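## Task

Lift the cardboard box and the foam block off the floor and set both on the coffee table. Then open the gripper and back the robot away from them. The items must stay on the table without the robot supporting them. The robot must not tip over or be left leaning, or the task fails.

## Robot and tools

ROBOT. The robot is a simulated Hello Robot Stretch 3 with a single arm. It has a two-wheel base, 0.33 m long and 0.34 m wide, and a mast carrying a lift. The arm telescopes out to the robot's right side, so the gripper is moved forward or back by driving the base. The base cannot move sideways. Turns on the spot pivot about the point between the drive wheels, which is 0.05 m behind the front edge. With the arm pulled in and the wrist folded, a turn sweeps a radius of 0.28 m. An unfolded, level gripper reaches past that circle. Loose objects may occasionally get nudged by something else.

FRAMES. The base frame has its origin on the floor between the drive wheels, with x forward, y left and z up. The odometry frame is the base frame as it stood when the scene began. hand_pose is reported in the base frame, at the point where the closed fingertips meet. With all wrist joints at zero, that frame's x points up, its y points back along the arm toward the mast, and its z points to the robot's rear.

execute_actions. Its argument "actions" is a list holding one action, or an empty list to just read state and images. An action may contain "base", "joints" and optionally "contact_limits". Everything in it starts at once.
- "base" takes one command only. {"translate_m": d} drives straight by d metres, forward positive, range -1 to 1. {"rotate_rad": d} spins in place by d radians, counter-clockwise (left) positive, range -3.2 to 3.2. Both are offsets from where the base last reported itself.
- "joints" maps joint names to absolute targets. lift_m runs 0 to 1.1 and is the arm's height on the mast. arm_m runs 0 to 0.52 and is the extension. wrist_yaw_rad runs -1.345 to 4.42: 0 aims along the arm, positive swings toward the front, 3.0 folds over the base. wrist_pitch_rad runs -1.57 to 0.451: 0 is level and negative tips the fingertips down. wrist_roll_rad runs -2.911 to 2.911, with 0 meaning fingers side by side and level. gripper_m runs -0.089 to 0.179, larger meaning wider. The real fingertip gap is smaller than this value: by 0.007 when almost shut, by 0.025 when fully open, and zero below 0.007. head_pan_rad runs -3.953 to 1.73: 0 faces forward, positive turns left, -1.57 looks along the arm. head_tilt_rad runs -1.53 to 0.419, with negative looking down. Completion tolerances are ±0.004 for lift, arm and gripper, ±0.02 for yaw, roll and the head joints, and ±0.05 for pitch.
- "contact_limits" accepts only arm_m, as a motor_effort percentage from 1 to 100. The arm halts with contact_stop when its effort reaches that level (negative when retracting). Lower values are gentler, but very low ones stop immediately. Values above the maximum get clipped.
- "cameras" lists head_camera, nav_camera, wrist_camera or "all". Leaving it out, or passing null, returns all images; [] returns none.
Any unknown key or out-of-range number rejects the whole call, and nothing moves. Joints or the base left out of an action may keep pushing toward earlier targets.

wait takes "seconds" from 0 to 10. It commands nothing new and then returns state and images.

zoom_image takes "camera" and "region" [x0, y0, x1, y1] in image pixels, with the origin at the top left and at most 504 by 504. It works only on full images from the latest result.

finished_scene takes "scene", the number of the current scene, and closes it for good. The next scene's task comes back in its result. Call it only once the goal holds on its own. Replying without any tool call ends everything.

RESULTS. base_status and joint_status report how each motion ended.
- "done" for the base means only that the wheels turned the full amount; they may have slipped.
- "off_target" means the motion stopped short and may still be pushing.
- After contact_stop, time_out or torque_fault, the old target is dropped. A lift or arm that hit something goes slack until it is commanded again, and a slack lift may sink under load.
- A wrist servo pushed hard for several seconds shuts off for 10 s (torque_fault).
- on_its_own covers joints not commanded in that call; its "held at" gives the target, not the actual position.

motor_effort is a signed percentage, positive toward higher joint values, with the peak in brackets; it has fixed biases and noise. An effort at rest that is out of range suggests pushing or carrying something. lidar_m gives 12 distances in 30-degree sectors, counter-clockwise from straight ahead (4th left, 7th behind, 10th right), measured 0.17 m above the floor. It sees table legs but not tabletops, and some sectors are partly blocked by the robot. wrist_depth_mm and head_depth_mm are 7x7 grids of median depths in mm, with "-" meaning no reading. base_odometry comes from wheels only. turned_by_wheels and turned_by_imu give the turn since the last result. base_tilt is in degrees, with forward and right positive, and has a bias of up to about 4 degrees.

SPEED. The base moves fast (0.30 m/s, 1.9 rad/s) only when the arm is stowed: lift_m under 0.30, arm_m under 0.03 and wrist_yaw_rad over 2.54. Otherwise it is limited to 0.10 m/s and 0.63 rad/s.

GRIPPING. To hold an object, command gripper_m below its width; lower values squeeze harder, though too much triggers a force cutback that can let objects slip. To let go, command at least 0.02 above the value at which the fingertips first touched. Neither the reading nor "done" confirms a grasp, so check it with the cameras.

AVOID.
- Folding or unfolding the wrist is safe only with lift_m 0.32 to 0.95, pitch -0.4 and roll near 0; otherwise the gripper may strike the robot. Once folded, the lift may go down to 0.25.
- With yaw below -0.4, keep pitch at -0.5 or lower.
- If the arm presses on something rigid with the gripper above about 0.45 m, the robot can tip; a second push is riskier still.
- Do not drive while the gripper holds or pushes something fixed, and avoid snagging furniture, especially when reversing.
- If base_tilt shows a lean, reverse the last move in small steps, pull the gripper free, and if needed lower lift_m to about 0.2.
- Avoid drops, slams and hard pushes.

CAMERAS. The head and nav cameras move with head_pan_rad and head_tilt_rad, and the wrist camera rides on the gripper. Calibration (K, distortion, T_world_to_cam in the base frame) is given once, carries small errors, and is repeated when it changes.

Each tool is called after "Emit:" as name(argument=value, ...) on one line, values as JSON.

## Session

Emit:
execute_actions(actions=[])

Scene clock: 0.00 s.
base_odometry: x=+0.000 y=+0.000 heading=+0.000 (m, m, rad; odometry frame)
turned_by_wheels: +0.000 (rad since the last result)
turned_by_imu: +0.000 (rad since the last result)
base_tilt: forward=-1.8 right=+1.0 (deg)
lidar_m: 2.02 1.57 2.04 2.05 2.11 1.82 1.42 1.53 2.20 1.69 1.88 2.12
head_depth_mm: 1904 1960 1997 2005 2046 2048 2010 / 1913 1959 1975 2027 2035 2070 1987 / 1941 1967 1999 2001 2023 2064 2003 / 1930 1960 1960 1993 2038 2038 1959 / 1932 1944 1973 1999 2006 2030 1948 / 1924 1920 1950 1989 2004 2017 1938 / 1909 1940 1966 1955 1979 2013 1901
base_status: not commanded
joint_positions: lift_m=+0.425 arm_m=-0.001 wrist_yaw_rad=+3.082 wrist_pitch_rad=-0.500 wrist_roll_rad=-0.009 gripper_m=+0.037 head_pan_rad=+0.002 head_tilt_rad=-0.010
joint_status: not commanded
motor_effort: left_wheel=+1 right_wheel=+0 lift_m=+21 arm_m=+0 wrist_yaw_rad=+1 wrist_pitch_rad=+4 wrist_roll_rad=+0 gripper_m=-1 head_pan_rad=+0 head_tilt_rad=+1 (%)
hand_pose: x=-0.0085 y=+0.0694 z=+0.4195 quat_wxyz=(+0.195, +0.687, +0.155, +0.683) (m; base frame)
wrist_depth_mm: - - - - - - - / - - - - - - - / - - - - - - - / 916 884 874 849 854 833 817 / 747 738 726 700 714 693 674 / 632 621 616 613 574 593 584 / 551 542 - - 522 516 517
pictures: head_camera (sideways: a quarter turn clockwise sets it upright), nav_camera (sideways: a quarter turn counterclockwise sets it upright), wrist_camera
Images, in order (width x height): head_camera 896x504, nav_camera 672x504, wrist_camera 644x364.

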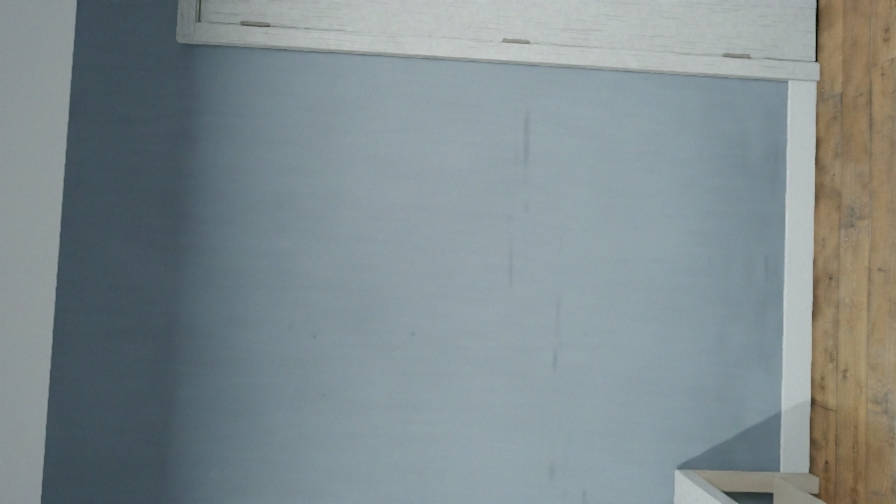

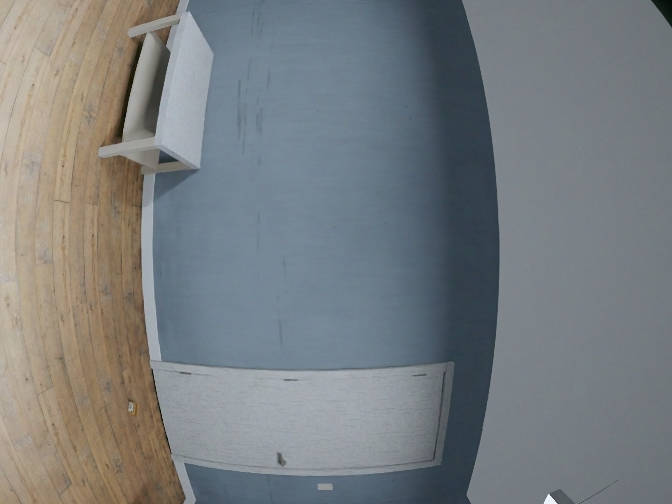

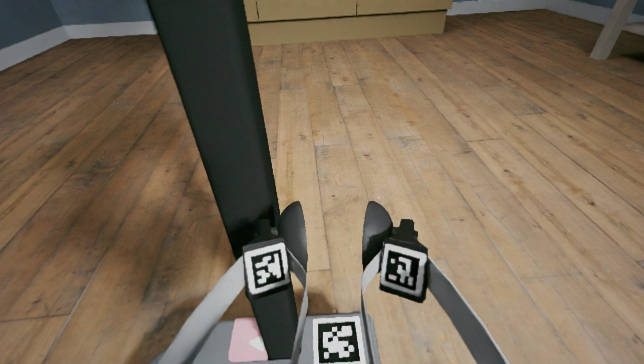

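Emit:
execute_actions(actions=[{"joints":{"head_pan_rad":-1.3,"head_tilt_rad":-0.7}}], cameras=["head_camera","nav_camera"])

Emit:
execute_actions(actions=[{"joints":{"head_pan_rad":-2.9,"head_tilt_rad":-0.7}}], cameras=["head_camera","nav_camera"])

Scene clock: 3.90 s.
base_odometry: x=+0.000 y=+0.000 heading=+0.000 (m, m, rad; odometry frame)
turned_by_wheels: +0.000 (rad since the last result)
turned_by_imu: +0.001 (rad since the last result)
base_tilt: forward=-1.8 right=+1.0 (deg)
lidar_m: 2.02 1.57 2.04 2.06 2.11 1.82 1.42 1.53 2.21 1.68 1.88 2.12
head_depth_mm: 1713 1650 2152 1927 1592 1335 1150 / 1751 1583 2264 1972 1589 1322 1144 / 1787 1611 2268 1965 1588 1328 1136 / 1841 1600 2319 1958 1573 1311 1143 / 1885 1682 2397 1900 1559 1317 1138 / 1962 1668 2273 1923 1544 1305 1123 / 1994 2155 2474 1896 1548 1296 1124
base_status: not commanded
joint_positions: lift_m=+0.425 arm_m=-0.001 wrist_yaw_rad=+3.082 wrist_pitch_rad=-0.500 wrist_roll_rad=-0.009 gripper_m=+0.037 head_pan_rad=-1.293 head_tilt_rad=-0.691
joint_status: all done
motor_effort: left_wheel=+0(1) right_wheel=+0(0) lift_m=+21(21) arm_m=+0(0) wrist_yaw_rad=+0(1) wrist_pitch_rad=+4(4) wrist_roll_rad=+0(1) gripper_m=-2(1) head_pan_rad=-3(41) head_tilt_rad=-3(24) (%)
hand_pose: x=-0.0085 y=+0.0694 z=+0.4195 quat_wxyz=(+0.195, +0.687, +0.155, +0.683) (m; base frame)
wrist_depth_mm: - - - - - - - / - - - - - - - / - - - - - - - / 898 907 876 856 839 824 819 / 738 739 729 721 705 683 681 / 631 622 622 603 582 595 586 / 558 550 - - 527 515 513
pictures: head_camera (sideways: a quarter turn clockwise sets it upright), nav_camera (sideways: a quarter turn counterclockwise sets it upright)
camera_calibration (this result's frames):
head_camera: T_world_to_cam=[[-0.237727, 0.632267, -0.737377, 0.980909], [0.94662, 0.320955, -0.0299813, 0.0432852], [0.217709, -0.705143, -0.674816, 0.836451], [0, 0, 0, 1]] pos_world=[0.0101111, -0.0442714, 1.28905]
nav_camera: T_world_to_cam=[[0.168862, -0.595051, 0.785748, -0.98233], [-0.951112, -0.30753, -0.0284949, 0.0941472], [0.258597, -0.742523, -0.61789, 0.764424], [0, 0, 0, 1]] pos_world=[0.0577443, 0.0120192, 1.24688]
Images, in order (width x height): head_camera 896x504, nav_camera 672x504.

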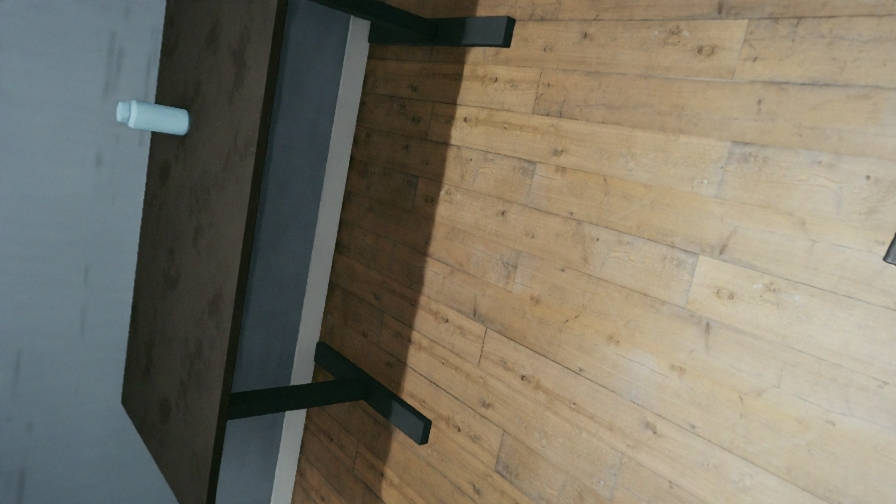

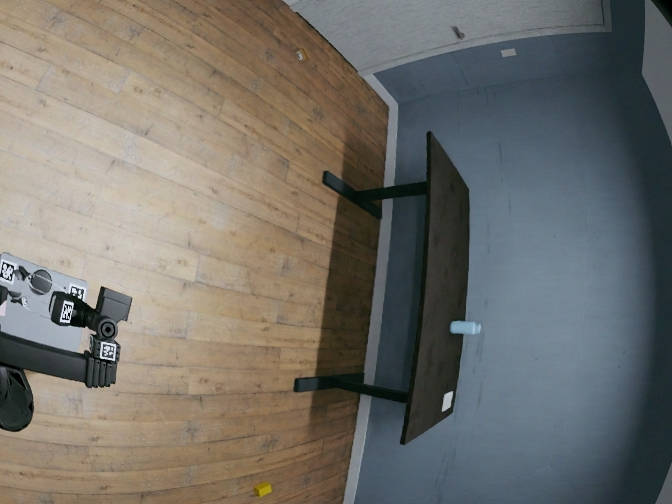

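Scene clock: 5.23 s.
base_odometry: x=+0.000 y=+0.000 heading=+0.000 (m, m, rad; odometry frame)
turned_by_wheels: +0.000 (rad since the last result)
turned_by_imu: +0.000 (rad since the last result)
base_tilt: forward=-1.9 right=+1.0 (deg)
lidar_m: 2.02 1.58 2.04 2.05 2.11 1.82 1.42 1.53 2.20 1.68 1.88 2.12
head_depth_mm: 1350 1514 1812 1974 1600 1334 1142 / 1394 1537 1782 1847 1575 1331 1164 / 1435 1557 1855 1853 1577 1322 1183 / 1469 1584 1922 1875 1572 1319 1139 / 1500 1599 1942 1911 1561 1308 1135 / 1508 1750 2104 1921 1559 1308 1131 / 1619 1878 2167 1890 1544 1311 1129
base_status: not commanded
joint_positions: lift_m=+0.425 arm_m=-0.001 wrist_yaw_rad=+3.082 wrist_pitch_rad=-0.500 wrist_roll_rad=-0.009 gripper_m=+0.037 head_pan_rad=-2.893 head_tilt_rad=-0.691
joint_status: all done
motor_effort: left_wheel=+0(0) right_wheel=+0(0) lift_m=+21(21) arm_m=+0(0) wrist_yaw_rad=+0(0) wrist_pitch_rad=+4(4) wrist_roll_rad=+1(0) gripper_m=-1(0) head_pan_rad=-3(42) head_tilt_rad=-4(3) (%)
hand_pose: x=-0.0085 y=+0.0694 z=+0.4195 quat_wxyz=(+0.195, +0.687, +0.155, +0.683) (m; base frame)
wrist_depth_mm: - - - - - - - / - - - - - - - / - - - - - - - / 891 890 875 852 852 833 823 / 742 734 726 715 705 685 670 / 628 619 615 613 587 600 586 / 545 544 - - 526 520 518
pictures: head_camera (sideways: a quarter turn clockwise sets it upright), nav_camera (sideways: a quarter turn counterclockwise sets it upright)
camera_calibration (this result's frames):
head_camera: T_world_to_cam=[[0.639237, 0.219233, -0.737098, 0.975196], [0.293181, -0.955587, -0.0299611, 0.0472448], [-0.71093, -0.196951, -0.675121, 0.842513], [0, 0, 0, 1]] pos_world=[-0.0382645, -0.00271494, 1.28903]
nav_camera: T_world_to_cam=[[-0.600044, -0.151489, 0.785492, -0.977305], [-0.279607, 0.959691, -0.0285093, 0.0900697], [-0.749511, -0.236736, -0.618215, 0.770996], [0, 0, 0, 1]] pos_world=[0.0166277, -0.0519677, 1.24687]
Images, in order (width x height): head_camera 896x504, nav_camera 672x504.

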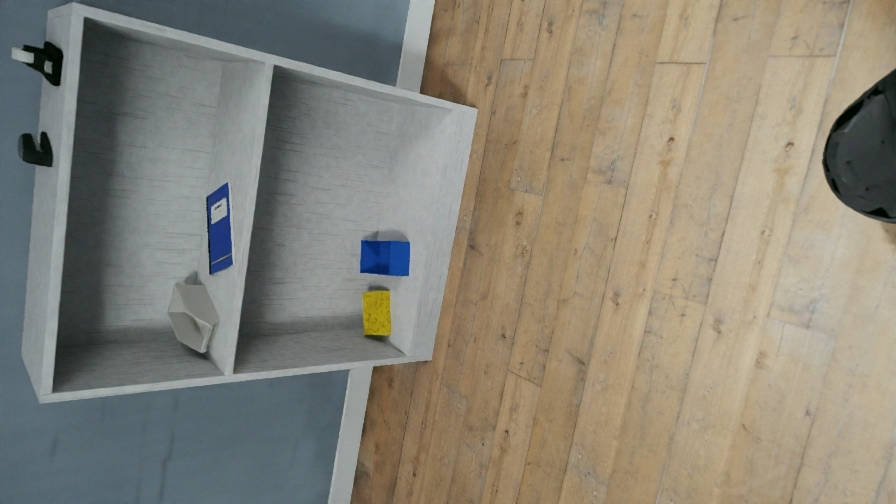

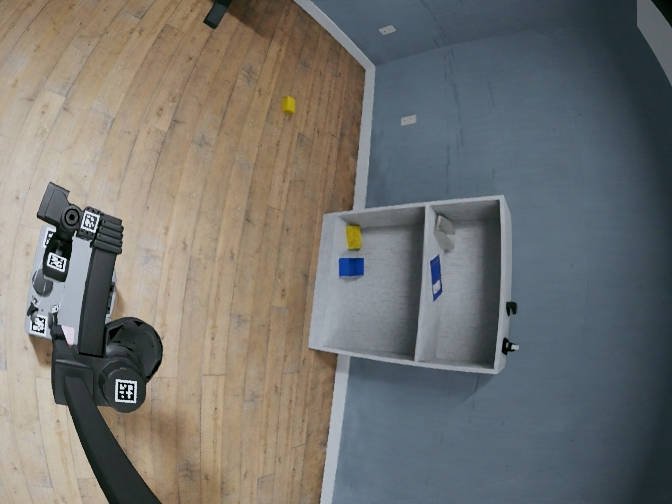

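Emit:
execute_actions(actions=[{"base":{"rotate_rad":0.6},"joints":{"lift_m":0.27,"head_pan_rad":-2.4,"head_tilt_rad":-0.9}}], cameras=[])

Emit:
execute_actions(actions=[{"base":{"translate_m":-1.0}}], cameras=["head_camera"])

Scene clock: 16.67 s.
base_odometry: x=+0.000 y=+0.000 heading=+0.600 (m, m, rad; odometry frame)
turned_by_wheels: +0.600 (rad since the last result)
turned_by_imu: +0.598 (rad since the last result)
base_tilt: forward=-1.6 right=+1.0 (deg)
lidar_m: 1.57 2.12 2.06 2.15 1.78 1.43 1.55 2.16 1.68 1.88 2.08 2.02
head_depth_mm: 2136 2368 1932 1612 1400 1223 1113 / 2077 2270 1896 1612 1388 1218 - / 1985 2274 1912 1596 1395 1227 - / 1440 2187 1910 1614 1382 1238 - / 1368 2116 1878 1587 1384 1222 - / 1349 2119 1890 1589 1376 1215 1101 / 1343 2082 1881 1590 1366 1205 1082
base_status: done
joint_positions: lift_m=+0.270 arm_m=-0.001 wrist_yaw_rad=+3.082 wrist_pitch_rad=-0.500 wrist_roll_rad=-0.009 gripper_m=+0.037 head_pan_rad=-2.407 head_tilt_rad=-0.889
joint_status: all done
motor_effort: left_wheel=-1(6) right_wheel=+3(8) lift_m=+14(17) arm_m=+0(0) wrist_yaw_rad=+1(1) wrist_pitch_rad=+4(4) wrist_roll_rad=+0(0) gripper_m=+0(1) head_pan_rad=+3(32) head_tilt_rad=-4(15) (%)
hand_pose: x=-0.0085 y=+0.0694 z=+0.2652 quat_wxyz=(+0.195, +0.687, +0.155, +0.683) (m; base frame)
wrist_depth_mm: - - - - - - - / - - - - - - 967 / 838 821 - 786 753 747 734 / 654 641 627 623 614 606 589 / 537 531 545 530 508 499 490 / 457 - - - - 428 418 / - - - - 376 373 364
pictures: none
No camera images: the call's "cameras" was empty. Leave "cameras" out to get every camera's image.

Scene clock: 21.60 s.
base_odometry: x=-0.825 y=-0.564 heading=+0.600 (m, m, rad; odometry frame)
turned_by_wheels: +0.000 (rad since the last result)
turned_by_imu: -0.002 (rad since the last result)
base_tilt: forward=-1.7 right=+1.0 (deg)
lidar_m: 2.56 2.65 2.57 0.87 0.66 0.58 0.93 1.28 1.57 1.25 2.08 2.85
head_depth_mm: 1404 1492 1599 1584 1400 1227 1114 / 1545 1786 1865 1618 1394 1227 - / 1509 1799 1903 1604 1390 1217 - / 1453 1726 1893 1602 1395 1246 - / 1421 1682 1857 1592 1387 1230 - / 1388 1628 1824 1579 1378 1199 1101 / 1351 1582 1787 1585 1370 1207 1077
base_status: done
joint_positions: lift_m=+0.270 arm_m=-0.001 wrist_yaw_rad=+3.082 wrist_pitch_rad=-0.500 wrist_roll_rad=-0.009 gripper_m=+0.037 head_pan_rad=-2.407 head_tilt_rad=-0.889
joint_status: not commanded
motor_effort: left_wheel=-1(11) right_wheel=+2(7) lift_m=+14(14) arm_m=+0(0) wrist_yaw_rad=+1(1) wrist_pitch_rad=+4(4) wrist_roll_rad=+0(0) gripper_m=-1(0) head_pan_rad=+4(4) head_tilt_rad=-4(4) (%)
hand_pose: x=-0.0085 y=+0.0694 z=+0.2652 quat_wxyz=(+0.195, +0.687, +0.155, +0.683) (m; base frame)
wrist_depth_mm: 634 759 - - - - - / 628 780 - - - - 951 / 564 646 - 780 765 744 734 / 515 608 636 623 610 599 580 / 502 531 541 534 512 496 487 / 456 - - - - 428 424 / - - - - 375 373 370
pictures: head_camera (sideways: a quarter turn clockwise sets it upright)
camera_calibration (this result's frames):
head_camera: T_world_to_cam=[[0.560697, 0.580864, -0.590099, 0.784127], [0.709239, -0.704692, -0.0197632, 0.0314238], [-0.427317, -0.407439, -0.807089, 1.0124], [0, 0, 0, 1]] pos_world=[-0.0293287, -0.0208355, 1.28043]
Images, in order (width x height): head_camera 896x504.

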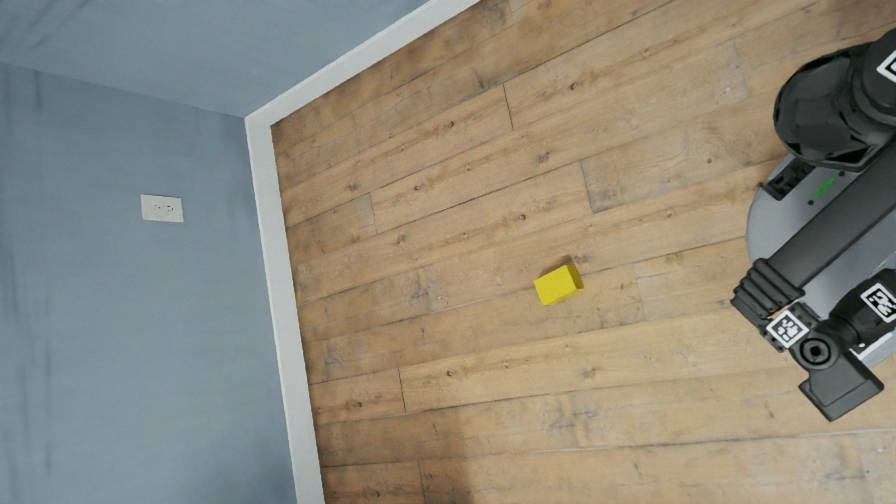

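Emit:
execute_actions(actions=[{"base":{"rotate_rad":-0.69},"joints":{"lift_m":0.4,"wrist_pitch_rad":-0.4,"head_pan_rad":-1.57,"head_tilt_rad":-1.0}}], cameras=[])

Emit:
execute_actions(actions=[{"joints":{"wrist_yaw_rad":0,"gripper_m":0.15,"arm_m":0.2}}], cameras=[])

Emit:
execute_actions(actions=[{"joints":{"wrist_pitch_rad":-1.5,"arm_m":0.35}}], cameras=["head_camera","wrist_camera"])

Scene clock: 30.37 s.
base_odometry: x=-0.825 y=-0.564 heading=-0.090 (m, m, rad; odometry frame)
turned_by_wheels: -0.690 (rad since the last result)
turned_by_imu: -0.684 (rad since the last result)
base_tilt: forward=-1.7 right=+1.1 (deg)
lidar_m: 2.84 2.55 2.81 2.57 1.47 0.87 0.65 0.58 1.11 1.58 1.25 1.99
head_depth_mm: 1546 1821 1728 1513 1334 1200 1085 / 1513 1841 1712 1505 1339 1208 1105 / 1513 1852 1720 1490 1328 1239 - / 1487 1790 1705 1494 1318 1244 - / 1462 1755 1711 1499 1323 1198 1080 / 1445 1743 1687 1489 1325 1179 1085 / 1430 1723 1691 1476 1310 1186 1079
base_status: done
joint_positions: lift_m=+0.400 arm_m=-0.001 wrist_yaw_rad=+3.082 wrist_pitch_rad=-0.422 wrist_roll_rad=-0.009 gripper_m=+0.037 head_pan_rad=-1.577 head_tilt_rad=-0.988
joint_status: all done
motor_effort: left_wheel=+3(10) right_wheel=-3(8) lift_m=+28(30) arm_m=+0(0) wrist_yaw_rad=-1(0) wrist_pitch_rad=+6(4) wrist_roll_rad=+1(0) gripper_m=+0(0) head_pan_rad=+4(41) head_tilt_rad=-5(12) (%)
hand_pose: x=-0.0079 y=+0.0798 z=+0.4112 quat_wxyz=(+0.169, +0.692, +0.128, +0.690) (m; base frame)
wrist_depth_mm: - - - - - - - / - - - - - - - / - - - - - - - / 876 954 942 936 900 890 868 / 715 777 763 744 730 715 710 / 619 646 642 619 596 606 600 / 558 552 - 557 528 523 516
pictures: none
No camera images: the call's "cameras" was empty. Leave "cameras" out to get every camera's image.

Scene clock: 33.10 s.
base_odometry: x=-0.825 y=-0.564 heading=-0.090 (m, m, rad; odometry frame)
turned_by_wheels: +0.000 (rad since the last result)
turned_by_imu: +0.000 (rad since the last result)
base_tilt: forward=-1.8 right=+0.9 (deg)
lidar_m: 2.84 2.56 2.80 2.57 1.47 0.86 0.65 0.59 1.11 1.58 1.25 1.98
head_depth_mm: 1544 1801 1732 1502 1332 1200 1088 / 1526 1827 1723 1500 1331 1200 1100 / 1502 1819 1702 1531 - 1209 - / 1484 1798 1713 1523 1310 1198 - / 1474 1763 1719 1482 1320 1188 1082 / 1449 1745 1710 1485 1321 1186 1078 / 1435 1710 1698 1484 1310 1187 1075
base_status: not commanded
joint_positions: lift_m=+0.400 arm_m=+0.200 wrist_yaw_rad=+0.002 wrist_pitch_rad=-0.422 wrist_roll_rad=-0.009 gripper_m=+0.150 head_pan_rad=-1.577 head_tilt_rad=-0.988
joint_status: all done
motor_effort: left_wheel=+3(2) right_wheel=-3(3) lift_m=+28(28) arm_m=+4(4) wrist_yaw_rad=-1(0) wrist_pitch_rad=+6(6) wrist_roll_rad=+0(0) gripper_m=+0(94) head_pan_rad=+3(4) head_tilt_rad=-5(5) (%)
hand_pose: x=-0.0210 y=-0.5685 z=+0.4113 quat_wxyz=(+0.695, +0.150, -0.688, -0.147) (m; base frame)
wrist_depth_mm: 944 967 - - - - 792 / - - - - - - 810 / 762 - - - - - 812 / 835 951 945 899 914 878 810 / 748 796 746 752 731 756 721 / 629 - 626 612 604 593 598 / 571 549 541 530 527 523 520
pictures: none
No camera images: the call's "cameras" was empty. Leave "cameras" out to get every camera's image.

Scene clock: 35.47 s.
base_odometry: x=-0.825 y=-0.564 heading=-0.090 (m, m, rad; odometry frame)
turned_by_wheels: +0.000 (rad since the last result)
turned_by_imu: +0.000 (rad since the last result)
base_tilt: forward=-1.8 right=+0.9 (deg)
lidar_m: 2.85 2.56 2.80 2.57 1.47 0.87 0.65 0.58 1.11 1.58 1.25 1.99
head_depth_mm: 1534 1837 1707 1501 1340 1195 1082 / 1516 1847 1717 1497 1334 1195 1095 / 1505 1799 1711 1471 1324 1217 - / 1486 1810 1705 1521 1330 1204 - / 1472 1778 1694 1494 1311 1192 1074 / 1457 1739 1701 1493 1323 1189 1076 / 1445 1722 1690 1477 1312 1188 1077
base_status: not commanded
joint_positions: lift_m=+0.400 arm_m=+0.350 wrist_yaw_rad=+0.000 wrist_pitch_rad=-1.493 wrist_roll_rad=-0.009 gripper_m=+0.150 head_pan_rad=-1.577 head_tilt_rad=-0.988
joint_status: all done
motor_effort: left_wheel=+1(2) right_wheel=-3(3) lift_m=+28(28) arm_m=+4(3) wrist_yaw_rad=+0(1) wrist_pitch_rad=-2(9) wrist_roll_rad=+0(0) gripper_m=+0(0) head_pan_rad=+4(4) head_tilt_rad=-4(4) (%)
hand_pose: x=-0.0216 y=-0.4905 z=+0.2809 quat_wxyz=(+0.521, +0.483, -0.516, -0.478) (m; base frame)
wrist_depth_mm: 436 427 422 414 416 412 403 / 440 437 428 425 418 412 413 / 447 446 435 433 427 422 421 / 458 449 447 438 430 427 426 / 467 463 454 446 445 433 429 / 470 - 456 452 445 444 432 / 488 476 467 459 456 447 443
pictures: head_camera (sideways: a quarter turn clockwise sets it upright), wrist_camera
camera_calibration (this result's frames):
head_camera: T_world_to_cam=[[-0.049684, 0.859958, -0.50794, 0.680818], [0.998685, 0.0492091, -0.0143735, 0.0226393], [0.0126346, -0.507986, -0.861272, 1.08015], [0, 0, 0, 1]] pos_world=[-0.00243106, -0.0378887, 1.27644]
wrist_camera: T_world_to_cam=[[-0.999566, -0.00524205, -0.0290012, -0.0103923], [-0.00797795, 0.995441, 0.0950423, 0.496076], [0.0283708, 0.0952324, -0.995051, 0.494119], [0, 0, 0, 1]] pos_world=[-0.0204486, -0.540925, 0.444224]
Images, in order (width x height): head_camera 896x504, wrist_camera 644x364.

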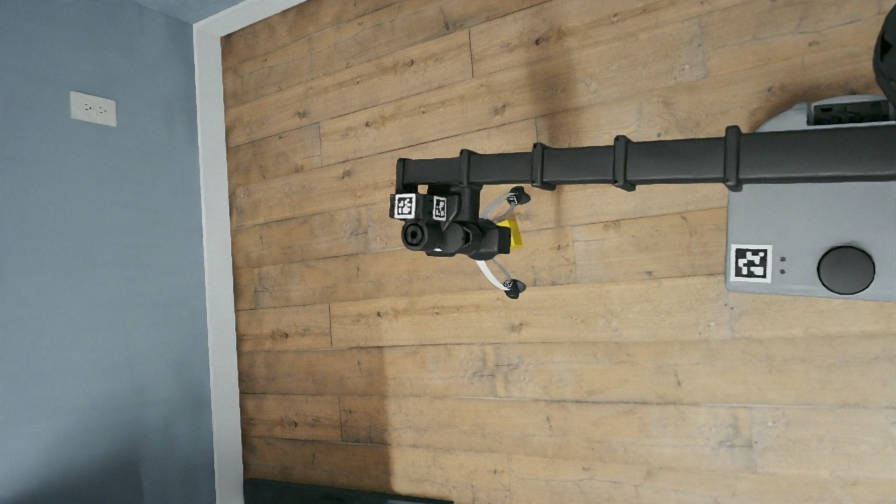

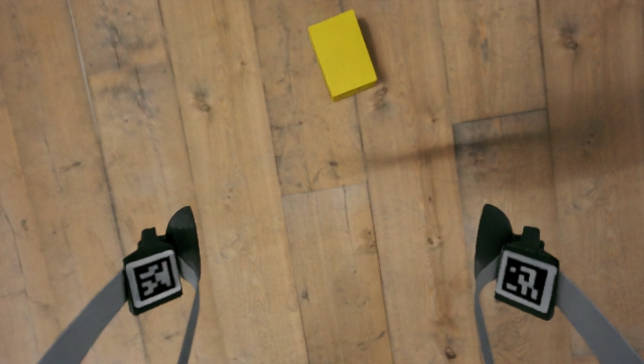

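Emit:
execute_actions(actions=[{"joints":{"wrist_pitch_rad":-1.3,"arm_m":0.48,"wrist_yaw_rad":0.3,"lift_m":0.24}}], cameras=["wrist_camera"])

Scene clock: 41.57 s.
base_odometry: x=-0.825 y=-0.564 heading=-0.090 (m, m, rad; odometry frame)
turned_by_wheels: +0.000 (rad since the last result)
turned_by_imu: +0.001 (rad since the last result)
base_tilt: forward=-1.7 right=+1.0 (deg)
lidar_m: 2.85 2.55 2.80 2.57 1.47 0.87 0.65 0.59 1.11 1.58 1.24 1.98
head_depth_mm: 1536 1813 1724 1501 1327 1187 1091 / 1509 1826 1746 1502 1332 1195 1107 / 1509 1827 1702 1490 1332 1211 - / 1487 1790 1725 1465 1324 1204 - / 1458 1766 1696 1495 1323 1192 1073 / 1455 1741 1693 1492 1314 1185 1075 / 1445 1716 1698 1473 1312 1183 1075
base_status: not commanded
joint_positions: lift_m=+0.240 arm_m=+0.480 wrist_yaw_rad=+0.299 wrist_pitch_rad=-1.307 wrist_roll_rad=-0.009 gripper_m=+0.150 head_pan_rad=-1.577 head_tilt_rad=-0.988
joint_status: all done
motor_effort: left_wheel=+2(2) right_wheel=-3(3) lift_m=+14(24) arm_m=+4(5) wrist_yaw_rad=+2(4) wrist_pitch_rad=+2(0) wrist_roll_rad=+0(0) gripper_m=+0(0) head_pan_rad=+4(4) head_tilt_rad=-5(4) (%)
hand_pose: x=-0.0088 y=-0.6664 z=+0.1255 quat_wxyz=(+0.621, +0.510, -0.488, -0.340) (m; base frame)
wrist_depth_mm: 318 313 309 304 300 295 291 / 313 309 303 299 295 291 288 / 308 302 300 295 291 286 283 / 302 300 295 291 286 280 280 / 299 295 291 285 280 280 277 / 294 - 287 282 277 275 271 / 290 286 281 279 277 271 267
pictures: wrist_camera
camera_calibration (this result's frames):
wrist_camera: T_world_to_cam=[[-0.95234, -0.303787, -0.027596, -0.201698], [-0.300237, 0.949495, -0.0912001, 0.676283], [0.0539077, -0.0785682, -0.99545, 0.240319], [0, 0, 0, 1]] pos_world=[-0.00199536, -0.684519, 0.295337]
Images, in order (width x height): wrist_camera 644x364.

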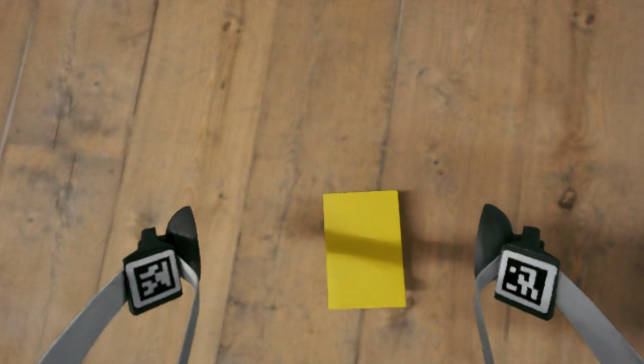

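Emit:
execute_actions(actions=[{"base":{"translate_m":-0.022},"joints":{"arm_m":0.472,"lift_m":0.142}}], cameras=["wrist_camera"])

Emit:
execute_actions(actions=[{"joints":{"gripper_m":0.02}}], cameras=["wrist_camera"])

Emit:
execute_actions(actions=[{"joints":{"lift_m":0.4,"arm_m":0.1,"wrist_pitch_rad":-0.4}}], cameras=["wrist_camera"])

Scene clock: 48.70 s.
base_odometry: x=-0.847 y=-0.563 heading=-0.090 (m, m, rad; odometry frame)
turned_by_wheels: +0.000 (rad since the last result)
turned_by_imu: +0.001 (rad since the last result)
base_tilt: forward=-1.6 right=+1.0 (deg)
lidar_m: 2.87 2.57 2.81 2.57 1.44 0.85 0.63 0.56 1.09 1.58 1.25 1.99
head_depth_mm: 1546 1828 1740 1510 1344 1198 1100 / 1523 1842 1726 1490 1339 1195 1107 / 1514 1813 1713 1534 1332 1223 - / 1478 1785 1708 1520 1326 1208 - / 1475 1756 1693 1488 1322 1193 1070 / 1453 1740 1711 1491 1327 1184 1080 / 1440 1724 1684 1473 1315 1184 1077
base_status: done
joint_positions: lift_m=+0.142 arm_m=+0.472 wrist_yaw_rad=+0.299 wrist_pitch_rad=-1.307 wrist_roll_rad=-0.009 gripper_m=+0.150 head_pan_rad=-1.577 head_tilt_rad=-0.988
joint_status: all done
motor_effort: left_wheel=+2(4) right_wheel=-3(9) lift_m=+14(14) arm_m=-4(5) wrist_yaw_rad=+3(2) wrist_pitch_rad=+2(2) wrist_roll_rad=+0(0) gripper_m=+0(1) head_pan_rad=+4(3) head_tilt_rad=-5(5) (%)
hand_pose: x=-0.0088 y=-0.6590 z=+0.0275 quat_wxyz=(+0.621, +0.510, -0.488, -0.340) (m; base frame)
wrist_depth_mm: 211 209 205 203 199 198 194 / 207 205 203 199 197 194 191 / 205 202 199 197 194 191 188 / 202 199 195 149 190 189 186 / 199 196 193 147 186 186 183 / 196 - 190 145 184 183 181 / 193 190 187 144 182 181 178
pictures: wrist_camera
camera_calibration (this result's frames):
wrist_camera: T_world_to_cam=[[-0.952338, -0.303796, -0.027596, -0.202158], [-0.300245, 0.949492, -0.0912002, 0.660313], [0.0539084, -0.0785678, -0.99545, 0.143346], [0, 0, 0, 1]] pos_world=[-0.00199482, -0.677115, 0.197336]
Images, in order (width x height): wrist_camera 644x364.

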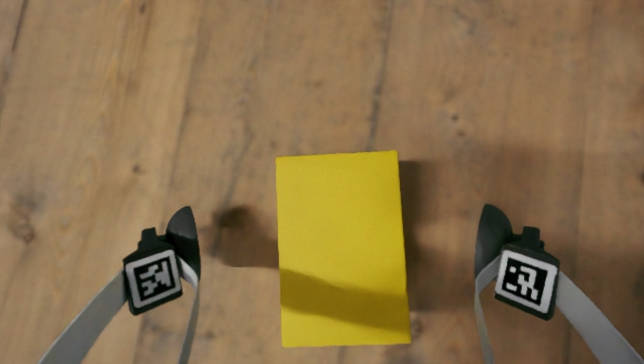

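Scene clock: 50.50 s.
base_odometry: x=-0.847 y=-0.563 heading=-0.090 (m, m, rad; odometry frame)
turned_by_wheels: +0.000 (rad since the last result)
turned_by_imu: +0.000 (rad since the last result)
base_tilt: forward=-1.8 right=+1.0 (deg)
lidar_m: 2.87 2.57 2.80 2.57 1.43 0.85 0.63 0.56 1.08 1.58 1.25 1.99
head_depth_mm: 1525 1811 1718 1517 1328 1193 1095 / 1517 1843 1720 1511 1334 1200 1100 / 1502 1823 1718 1514 1330 1213 - / 1497 1793 1707 1516 1326 1203 - / 1474 1765 1702 1488 1323 1188 1083 / 1462 1738 1688 1479 1328 1187 1073 / 1425 1720 1692 1492 1318 1184 1075
base_status: not commanded
joint_positions: lift_m=+0.142 arm_m=+0.472 wrist_yaw_rad=+0.299 wrist_pitch_rad=-1.307 wrist_roll_rad=-0.009 gripper_m=+0.021 head_pan_rad=-1.577 head_tilt_rad=-0.988
joint_status: all done
motor_effort: left_wheel=+3(3) right_wheel=-3(2) lift_m=+14(14) arm_m=-3(4) wrist_yaw_rad=+2(1) wrist_pitch_rad=+2(2) wrist_roll_rad=+0(0) gripper_m=-21(100) head_pan_rad=+3(3) head_tilt_rad=-5(3) (%)
hand_pose: x=-0.0088 y=-0.6590 z=+0.0275 quat_wxyz=(+0.621, +0.510, -0.488, -0.340) (m; base frame)
wrist_depth_mm: 212 209 205 203 200 197 194 / 208 205 202 199 197 193 191 / 205 202 199 197 194 191 189 / 202 199 197 145 190 188 186 / 198 195 194 143 142 186 183 / 195 193 190 141 140 183 181 / 192 190 188 139 182 181 178
pictures: wrist_camera
camera_calibration (this result's frames):
wrist_camera: T_world_to_cam=[[-0.952337, -0.303796, -0.0275961, -0.202159], [-0.300246, 0.949492, -0.0912004, 0.660313], [0.0539085, -0.0785679, -0.99545, 0.143346], [0, 0, 0, 1]] pos_world=[-0.00199479, -0.677115, 0.197336]
Images, in order (width x height): wrist_camera 644x364.

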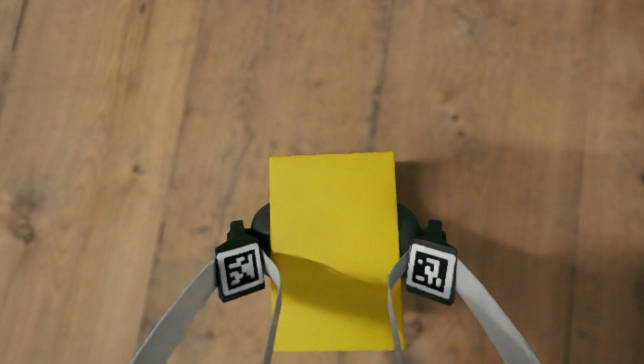

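Scene clock: 54.43 s.
base_odometry: x=-0.847 y=-0.563 heading=-0.090 (m, m, rad; odometry frame)
turned_by_wheels: +0.000 (rad since the last result)
turned_by_imu: +0.001 (rad since the last result)
base_tilt: forward=-1.8 right=+1.1 (deg)
lidar_m: 2.87 2.57 2.80 2.57 1.43 0.85 0.63 0.56 1.09 1.58 1.26 1.99
head_depth_mm: 1538 1821 1726 1505 1352 1194 1091 / 1527 1852 1717 1503 1334 1195 1104 / 1511 1811 1701 1505 1379 - - / 1490 1798 1711 1493 1328 1211 - / 1471 1767 1699 1485 1321 1186 1080 / 1443 1746 1690 1491 1308 1183 1076 / 1424 1733 1703 1467 1319 1188 1078
base_status: not commanded
joint_positions: lift_m=+0.400 arm_m=+0.100 wrist_yaw_rad=+0.300 wrist_pitch_rad=-0.426 wrist_roll_rad=-0.009 gripper_m=+0.021 head_pan_rad=-1.577 head_tilt_rad=-0.988
joint_status: all done
motor_effort: left_wheel=+2(2) right_wheel=-2(2) lift_m=+28(29) arm_m=-4(5) wrist_yaw_rad=+2(2) wrist_pitch_rad=+7(8) wrist_roll_rad=+0(0) gripper_m=-20(20) head_pan_rad=+4(4) head_tilt_rad=-3(4) (%)
hand_pose: x=+0.0445 y=-0.4588 z=+0.4105 quat_wxyz=(+0.709, +0.251, -0.658, -0.044) (m; base frame)
wrist_depth_mm: - - - - - - 979 / - - - - - - - / - - - - - - - / 950 940 900 145 864 866 874 / 773 759 775 143 142 716 719 / 644 638 600 141 140 602 601 / 550 540 548 139 505 520 520
pictures: wrist_camera
camera_calibration (this result's frames):
wrist_camera: T_world_to_cam=[[-0.946576, -0.322346, -0.00937923, -0.0962846], [-0.174272, 0.535793, -0.826169, 0.627401], [0.271337, -0.780397, -0.563344, 0.0284221], [0, 0, 0, 1]] pos_world=[0.0104858, -0.345013, 0.533447]
Images, in order (width x height): wrist_camera 644x364.

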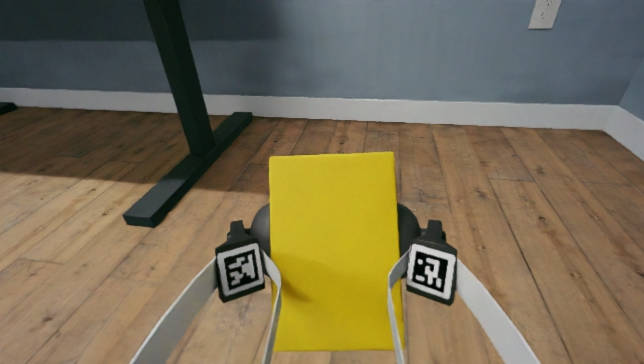

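Emit:
execute_actions(actions=[{"base":{"rotate_rad":0.746},"joints":{"arm_m":0.0,"wrist_yaw_rad":2.7,"lift_m":0.33,"head_pan_rad":0,"head_tilt_rad":-0.6}}], cameras=[])

Emit:
execute_actions(actions=[{"joints":{"lift_m":0.285}}], cameras=[])

Emit:
execute_actions(actions=[{"base":{"translate_m":1.0}}], cameras=[])

Emit:
execute_actions(actions=[{"base":{"translate_m":1.0},"joints":{"head_pan_rad":-0.3,"head_tilt_rad":-0.8}}])

Scene clock: 64.53 s.
base_odometry: x=-0.847 y=-0.563 heading=+0.656 (m, m, rad; odometry frame)
turned_by_wheels: +0.746 (rad since the last result)
turned_by_imu: +0.743 (rad since the last result)
base_tilt: forward=-1.7 right=+1.1 (deg)
lidar_m: 2.58 2.62 2.57 0.85 0.63 0.56 0.92 1.33 1.58 1.26 2.09 2.86
head_depth_mm: 2474 2700 2929 2194 1708 1407 1187 / 2658 2859 3009 2200 1677 1391 1182 / 2857 2960 2856 2176 1702 1403 1180 / 3045 3243 2954 2151 1684 1383 1168 / 3290 3634 2943 2166 1670 1372 1165 / 3507 3906 2945 2130 1660 1368 1166 / 3285 3527 2921 2107 1664 1371 1160
base_status: done
joint_positions: lift_m=+0.330 arm_m=+0.000 wrist_yaw_rad=+2.698 wrist_pitch_rad=-0.425 wrist_roll_rad=-0.009 gripper_m=+0.021 head_pan_rad=-0.007 head_tilt_rad=-0.606
joint_status: all done
motor_effort: left_wheel=-2(5) right_wheel=+3(9) lift_m=+14(26) arm_m=-3(3) wrist_yaw_rad=+1(1) wrist_pitch_rad=+7(7) wrist_roll_rad=+0(0) gripper_m=-18(19) head_pan_rad=+4(42) head_tilt_rad=+1(18) (%)
hand_pose: x=+0.0747 y=+0.0566 z=+0.3415 quat_wxyz=(+0.298, +0.704, -0.005, +0.645) (m; base frame)
wrist_depth_mm: 723 - - - - - - / 778 809 - - - - - / 832 824 - - - - - / - 760 808 145 747 772 752 / - 667 684 143 143 623 611 / - 570 525 141 140 524 520 / 480 - - 139 438 456 449
pictures: none
No camera images: the call's "cameras" was empty. Leave "cameras" out to get every camera's image.

Scene clock: 65.77 s.
base_odometry: x=-0.847 y=-0.563 heading=+0.656 (m, m, rad; odometry frame)
turned_by_wheels: +0.000 (rad since the last result)
turned_by_imu: +0.000 (rad since the last result)
base_tilt: forward=-1.7 right=+1.0 (deg)
lidar_m: 2.57 2.62 2.57 0.85 0.63 0.56 0.92 1.33 1.58 1.26 2.10 2.86
head_depth_mm: 2495 2709 2927 2196 1697 1402 1189 / 2642 2858 3001 2184 1713 1388 1186 / 2829 2940 2815 2160 1692 1398 1176 / 2974 3254 2992 2133 1680 1393 1181 / 3212 3620 2927 2130 1681 1380 1166 / 3408 3864 2900 2129 1683 1372 1167 / 3290 3493 2905 2124 1654 1362 1159
base_status: not commanded
joint_positions: lift_m=+0.285 arm_m=+0.000 wrist_yaw_rad=+2.698 wrist_pitch_rad=-0.425 wrist_roll_rad=-0.009 gripper_m=+0.021 head_pan_rad=-0.007 head_tilt_rad=-0.606
joint_status: all done
motor_effort: left_wheel=-1(1) right_wheel=+3(3) lift_m=+14(15) arm_m=-3(4) wrist_yaw_rad=+1(1) wrist_pitch_rad=+7(7) wrist_roll_rad=+0(0) gripper_m=-20(20) head_pan_rad=+3(4) head_tilt_rad=+2(1) (%)
hand_pose: x=+0.0747 y=+0.0566 z=+0.2965 quat_wxyz=(+0.298, +0.704, -0.005, +0.645) (m; base frame)
wrist_depth_mm: 712 - - - - - - / 777 803 - - - - - / 803 810 - 963 919 908 881 / - 716 723 145 662 700 688 / - 596 611 143 142 564 561 / - 518 - 141 140 476 470 / 435 - - 139 393 413 407
pictures: none
No camera images: the call's "cameras" was empty. Leave "cameras" out to get every camera's image.

Scene clock: 70.77 s.
base_odometry: x=-0.055 y=+0.047 heading=+0.656 (m, m, rad; odometry frame)
turned_by_wheels: +0.000 (rad since the last result)
turned_by_imu: +0.003 (rad since the last result)
base_tilt: forward=-1.9 right=+0.9 (deg)
lidar_m: 1.61 2.04 2.00 2.14 1.71 1.37 1.53 2.18 1.73 1.95 2.12 1.60
head_depth_mm: 1747 1935 2093 2214 1714 1402 1192 / 1869 2094 1974 2032 1696 1404 1188 / 1993 2228 2103 2086 1686 1388 1175 / 2158 2398 2290 2150 1681 1384 1180 / 2336 2606 2631 2118 1680 1373 1170 / 2540 2875 2962 2094 1667 1373 1166 / 2593 2929 2918 2111 1659 1362 1162
base_status: done
joint_positions: lift_m=+0.285 arm_m=+0.000 wrist_yaw_rad=+2.699 wrist_pitch_rad=-0.425 wrist_roll_rad=-0.009 gripper_m=+0.021 head_pan_rad=-0.007 head_tilt_rad=-0.605
joint_status: not commanded
motor_effort: left_wheel=-1(8) right_wheel=+3(12) lift_m=+14(14) arm_m=-4(3) wrist_yaw_rad=+1(1) wrist_pitch_rad=+7(7) wrist_roll_rad=+0(0) gripper_m=-19(19) head_pan_rad=+4(4) head_tilt_rad=+1(2) (%)
hand_pose: x=+0.0745 y=+0.0566 z=+0.2965 quat_wxyz=(+0.298, +0.704, -0.005, +0.645) (m; base frame)
wrist_depth_mm: - - - - - - - / - - - - - - - / - - - 951 938 908 887 / - 746 722 145 668 709 683 / - 600 623 143 143 570 553 / - 508 - 140 140 473 472 / 434 - - 139 395 412 407
pictures: none
No camera images: the call's "cameras" was empty. Leave "cameras" out to get every camera's image.

Scene clock: 75.87 s.
base_odometry: x=+0.738 y=+0.657 heading=+0.656 (m, m, rad; odometry frame)
turned_by_wheels: +0.000 (rad since the last result)
turned_by_imu: +0.003 (rad since the last result)
base_tilt: forward=-1.8 right=+1.0 (deg)
lidar_m: 1.07 1.09 1.44 1.54 2.54 2.23 2.43 2.51 2.28 1.65 1.28 0.70
head_depth_mm: 1023 1165 1337 1597 1480 1270 1114 / 1064 1209 1353 1167 1407 1270 1116 / 1111 1264 1385 1134 1360 1266 1108 / 1141 1318 1392 1158 1393 1264 1111 / 1189 1382 1376 1189 1423 1256 1100 / 1234 1433 1384 1218 1453 1249 1100 / 1292 1515 1386 1448 1445 1252 1097
base_status: done
joint_positions: lift_m=+0.285 arm_m=+0.000 wrist_yaw_rad=+2.699 wrist_pitch_rad=-0.425 wrist_roll_rad=-0.009 gripper_m=+0.021 head_pan_rad=-0.293 head_tilt_rad=-0.791
joint_status: all done
motor_effort: left_wheel=-2(7) right_wheel=+3(11) lift_m=+14(14) arm_m=-3(3) wrist_yaw_rad=+1(1) wrist_pitch_rad=+7(7) wrist_roll_rad=+0(0) gripper_m=-20(21) head_pan_rad=-3(25) head_tilt_rad=-3(15) (%)
hand_pose: x=+0.0745 y=+0.0566 z=+0.2965 quat_wxyz=(+0.298, +0.704, -0.005, +0.645) (m; base frame)
wrist_depth_mm: - - - - - - - / - - - - - - - / - - - 952 929 909 887 / - 756 730 145 671 692 680 / - 602 613 143 143 569 556 / - 512 - 140 140 476 471 / 436 - - 139 393 412 408
pictures: head_camera (sideways: a quarter turn clockwise sets it upright), nav_camera (sideways: a quarter turn counterclockwise sets it upright), wrist_camera
camera_calibration (this result's frames):
head_camera: T_world_to_cam=[[-0.727653, 0.162084, -0.666521, 0.89156], [0.239082, 0.970679, -0.0249606, 0.0410611], [0.642932, -0.177516, -0.745068, 0.925225], [0, 0, 0, 1]] pos_world=[0.0440719, -0.020123, 1.28462]
nav_camera: T_world_to_cam=[[0.663998, -0.201375, 0.720108, -0.899796], [-0.258323, -0.965535, -0.0318127, 0.0942367], [0.701695, -0.164896, -0.693132, 0.859594], [0, 0, 0, 1]] pos_world=[0.0186327, 0.0515368, 1.24676]
wrist_camera: T_world_to_cam=[[0.915313, -0.402634, -0.00935093, -0.036976], [-0.233681, -0.512035, -0.826567, 0.32625], [0.328016, 0.758753, -0.562761, 0.266706], [0, 0, 0, 1]] pos_world=[0.0225994, -0.0502004, 0.419413]
Images, in order (width x height): head_camera 896x504, nav_camera 672x504, wrist_camera 644x364.

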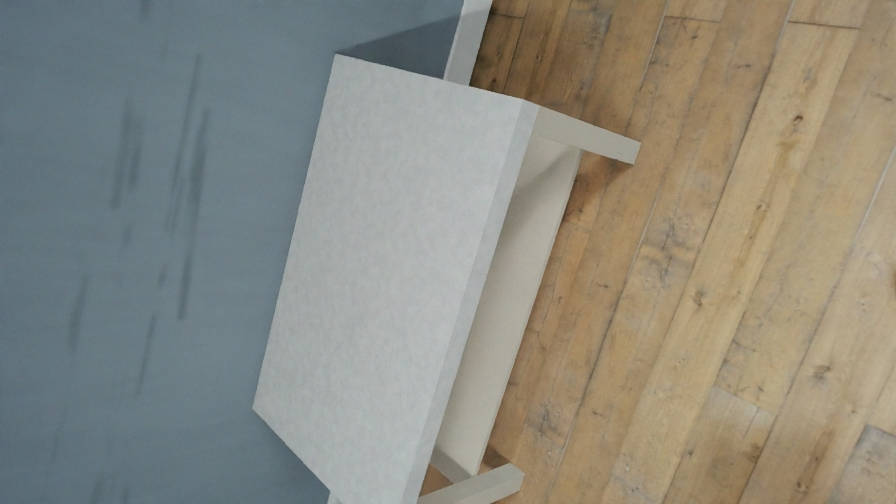

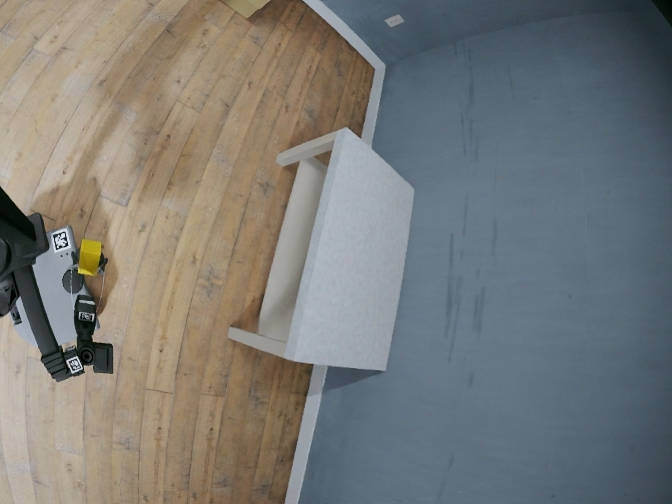

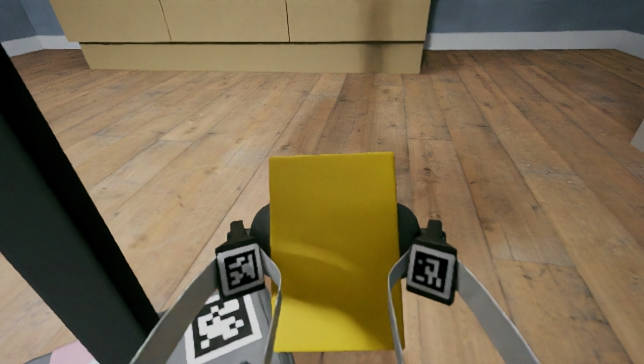

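Emit:
execute_actions(actions=[{"base":{"translate_m":0.4}}], cameras=[])

Emit:
execute_actions(actions=[{"base":{"rotate_rad":0.915},"joints":{"lift_m":0.64,"head_pan_rad":-1.57,"head_tilt_rad":-0.9}}], cameras=[])

Emit:
execute_actions(actions=[{"joints":{"wrist_yaw_rad":0,"arm_m":0.2}}], cameras=[])

Emit:
execute_actions(actions=[{"joints":{"wrist_pitch_rad":-1.3,"arm_m":0.38}}], cameras=["head_camera","wrist_camera"])

Scene clock: 86.07 s.
base_odometry: x=+1.055 y=+0.901 heading=+0.656 (m, m, rad; odometry frame)
turned_by_wheels: +0.000 (rad since the last result)
turned_by_imu: +0.002 (rad since the last result)
base_tilt: forward=-1.8 right=+1.0 (deg)
lidar_m: 1.00 0.69 1.23 1.30 1.89 2.60 2.83 2.86 2.51 1.23 0.44 0.94
head_depth_mm: 750 854 993 1113 956 823 1054 / 775 892 1042 1133 954 856 1096 / 807 922 1096 1138 949 870 1113 / 836 968 1147 1133 944 1138 1108 / 867 1007 1202 1124 941 1204 1102 / 906 1061 1258 1119 955 1224 1103 / 942 1111 1359 1145 973 1257 1102
base_status: done
joint_positions: lift_m=+0.285 arm_m=+0.000 wrist_yaw_rad=+2.699 wrist_pitch_rad=-0.425 wrist_roll_rad=-0.009 gripper_m=+0.021 head_pan_rad=-0.293 head_tilt_rad=-0.791
joint_status: not commanded
motor_effort: left_wheel=-2(8) right_wheel=+2(11) lift_m=+14(14) arm_m=-3(3) wrist_yaw_rad=+0(1) wrist_pitch_rad=+7(7) wrist_roll_rad=+0(0) gripper_m=-21(21) head_pan_rad=-3(3) head_tilt_rad=-4(4) (%)
hand_pose: x=+0.0745 y=+0.0567 z=+0.2965 quat_wxyz=(+0.298, +0.704, -0.005, +0.645) (m; base frame)
wrist_depth_mm: - - - - - - 494 / - - - - - - 545 / - - - 948 917 917 567 / - 749 737 145 666 670 638 / - 602 616 142 143 566 554 / - 516 - 140 140 472 468 / 434 - - 139 395 412 408
pictures: none
No camera images: the call's "cameras" was empty. Leave "cameras" out to get every camera's image.

Scene clock: 90.13 s.
base_odometry: x=+1.055 y=+0.901 heading=+1.571 (m, m, rad; odometry frame)
turned_by_wheels: +0.915 (rad since the last result)
turned_by_imu: +0.910 (rad since the last result)
base_tilt: forward=-1.7 right=+1.0 (deg)
lidar_m: 1.22 1.25 1.64 2.81 2.59 2.86 2.50 1.40 0.44 0.90 0.96 0.69
head_depth_mm: 823 969 1176 1516 1399 1235 1100 / 818 972 1178 1122 935 1181 - / 819 969 1146 1039 920 - 1126 / 819 969 1147 1035 912 - - / 820 972 1150 1038 910 1192 1109 / 819 965 1145 1029 907 1210 1089 / 821 964 1148 1025 901 1207 1080
base_status: done
joint_positions: lift_m=+0.640 arm_m=+0.000 wrist_yaw_rad=+2.699 wrist_pitch_rad=-0.425 wrist_roll_rad=-0.009 gripper_m=+0.021 head_pan_rad=-1.563 head_tilt_rad=-0.889
joint_status: all done
motor_effort: left_wheel=-2(9) right_wheel=+3(10) lift_m=+29(31) arm_m=-3(3) wrist_yaw_rad=+1(1) wrist_pitch_rad=+7(7) wrist_roll_rad=+0(0) gripper_m=-19(21) head_pan_rad=-3(42) head_tilt_rad=-5(11) (%)
hand_pose: x=+0.0745 y=+0.0567 z=+0.6506 quat_wxyz=(+0.298, +0.704, -0.005, +0.645) (m; base frame)
wrist_depth_mm: - - - - - - 915 / - - - - - - 943 / - - - - - - - / - - - 145 - - - / - - - 143 143 - - / 898 960 867 141 140 875 857 / 796 - 771 139 715 762 748
pictures: none
No camera images: the call's "cameras" was empty. Leave "cameras" out to get every camera's image.

Scene clock: 92.83 s.
base_odometry: x=+1.055 y=+0.901 heading=+1.571 (m, m, rad; odometry frame)
turned_by_wheels: +0.000 (rad since the last result)
turned_by_imu: +0.000 (rad since the last result)
base_tilt: forward=-1.7 right=+1.0 (deg)
lidar_m: 1.23 1.24 1.64 2.81 2.60 2.87 2.50 1.40 0.44 0.90 0.96 0.69
head_depth_mm: 821 970 1185 1506 1400 1240 1096 / 820 974 1177 1405 1310 - - / 817 966 1143 1084 904 1220 1120 / 822 962 1145 1011 899 1212 1133 / 818 972 1147 1031 909 1211 1079 / 820 966 1146 1026 903 1211 1080 / 818 964 1139 1024 900 1209 1078
base_status: not commanded
joint_positions: lift_m=+0.640 arm_m=+0.200 wrist_yaw_rad=+0.002 wrist_pitch_rad=-0.425 wrist_roll_rad=-0.009 gripper_m=+0.021 head_pan_rad=-1.563 head_tilt_rad=-0.889
joint_status: all done
motor_effort: left_wheel=-2(3) right_wheel=+2(2) lift_m=+29(28) arm_m=+4(5) wrist_yaw_rad=-2(5) wrist_pitch_rad=+7(7) wrist_roll_rad=+0(0) gripper_m=-20(20) head_pan_rad=-3(3) head_tilt_rad=-5(4) (%)
hand_pose: x=-0.0211 y=-0.5682 z=+0.6506 quat_wxyz=(+0.695, +0.151, -0.688, -0.148) (m; base frame)
wrist_depth_mm: 432 437 438 442 448 448 451 / 469 474 475 481 482 488 492 / 520 517 523 530 535 537 540 / 549 554 561 145 521 603 610 / 468 464 477 143 143 658 683 / 390 386 365 140 140 564 769 / 332 331 327 139 303 318 756
pictures: none
No camera images: the call's "cameras" was empty. Leave "cameras" out to get every camera's image.

Scene clock: 95.40 s.
base_odometry: x=+1.055 y=+0.901 heading=+1.571 (m, m, rad; odometry frame)
turned_by_wheels: +0.000 (rad since the last result)
turned_by_imu: +0.000 (rad since the last result)
base_tilt: forward=-1.8 right=+1.0 (deg)
lidar_m: 1.22 1.24 1.64 2.81 2.60 2.87 2.51 1.40 0.44 0.90 0.96 0.69
head_depth_mm: 820 966 1179 1501 1392 1237 1100 / 824 967 1151 1460 - - - / 820 970 1113 1019 920 1225 1119 / 821 967 1146 973 917 1219 1129 / 821 971 1136 1031 905 1221 1089 / 818 972 1143 1028 914 1218 1079 / 818 968 1143 1021 905 1204 1085
base_status: not commanded
joint_positions: lift_m=+0.640 arm_m=+0.380 wrist_yaw_rad=+0.000 wrist_pitch_rad=-1.298 wrist_roll_rad=-0.009 gripper_m=+0.021 head_pan_rad=-1.563 head_tilt_rad=-0.889
joint_status: all done
motor_effort: left_wheel=-1(2) right_wheel=+2(3) lift_m=+29(29) arm_m=+4(6) wrist_yaw_rad=+0(1) wrist_pitch_rad=+0(8) wrist_roll_rad=+0(0) gripper_m=-19(20) head_pan_rad=-3(3) head_tilt_rad=-5(5) (%)
hand_pose: x=-0.0216 y=-0.5704 z=+0.5250 quat_wxyz=(+0.566, +0.429, -0.560, -0.426) (m; base frame)
wrist_depth_mm: 265 261 257 253 250 246 246 / 260 258 252 250 246 243 242 / 254 252 249 245 243 239 235 / 250 248 244 145 237 235 232 / 247 245 242 143 143 230 228 / 243 240 235 141 140 228 225 / 239 237 233 139 224 224 222
pictures: head_camera (sideways: a quarter turn clockwise sets it upright), wrist_camera
camera_calibration (this result's frames):
head_camera: T_world_to_cam=[[-0.0612542, 0.804815, -0.590357, 0.788257], [0.997915, 0.0614414, -0.0197804, 0.0296854], [0.0203528, -0.590337, -0.8069, 1.00942], [0, 0, 0, 1]] pos_world=[-0.00188398, -0.0403252, 1.28044]
wrist_camera: T_world_to_cam=[[-0.999564, -0.0107164, -0.0275082, -0.00762401], [-0.00792798, 0.995001, -0.0995452, 0.654346], [0.0284375, -0.0992838, -0.994653, 0.633399], [0, 0, 0, 1]] pos_world=[-0.0204453, -0.588271, 0.69494]
Images, in order (width x height): head_camera 896x504, wrist_camera 644x364.

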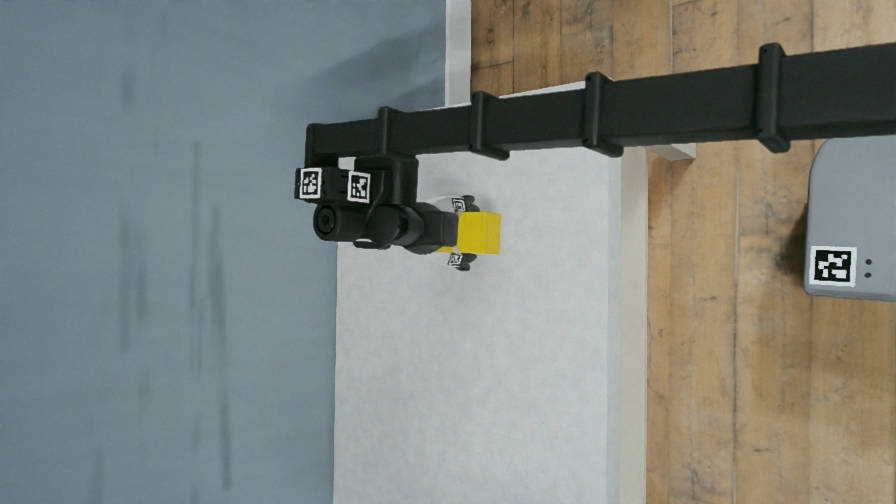

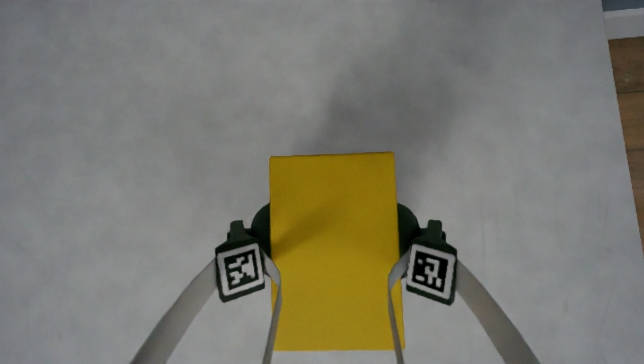

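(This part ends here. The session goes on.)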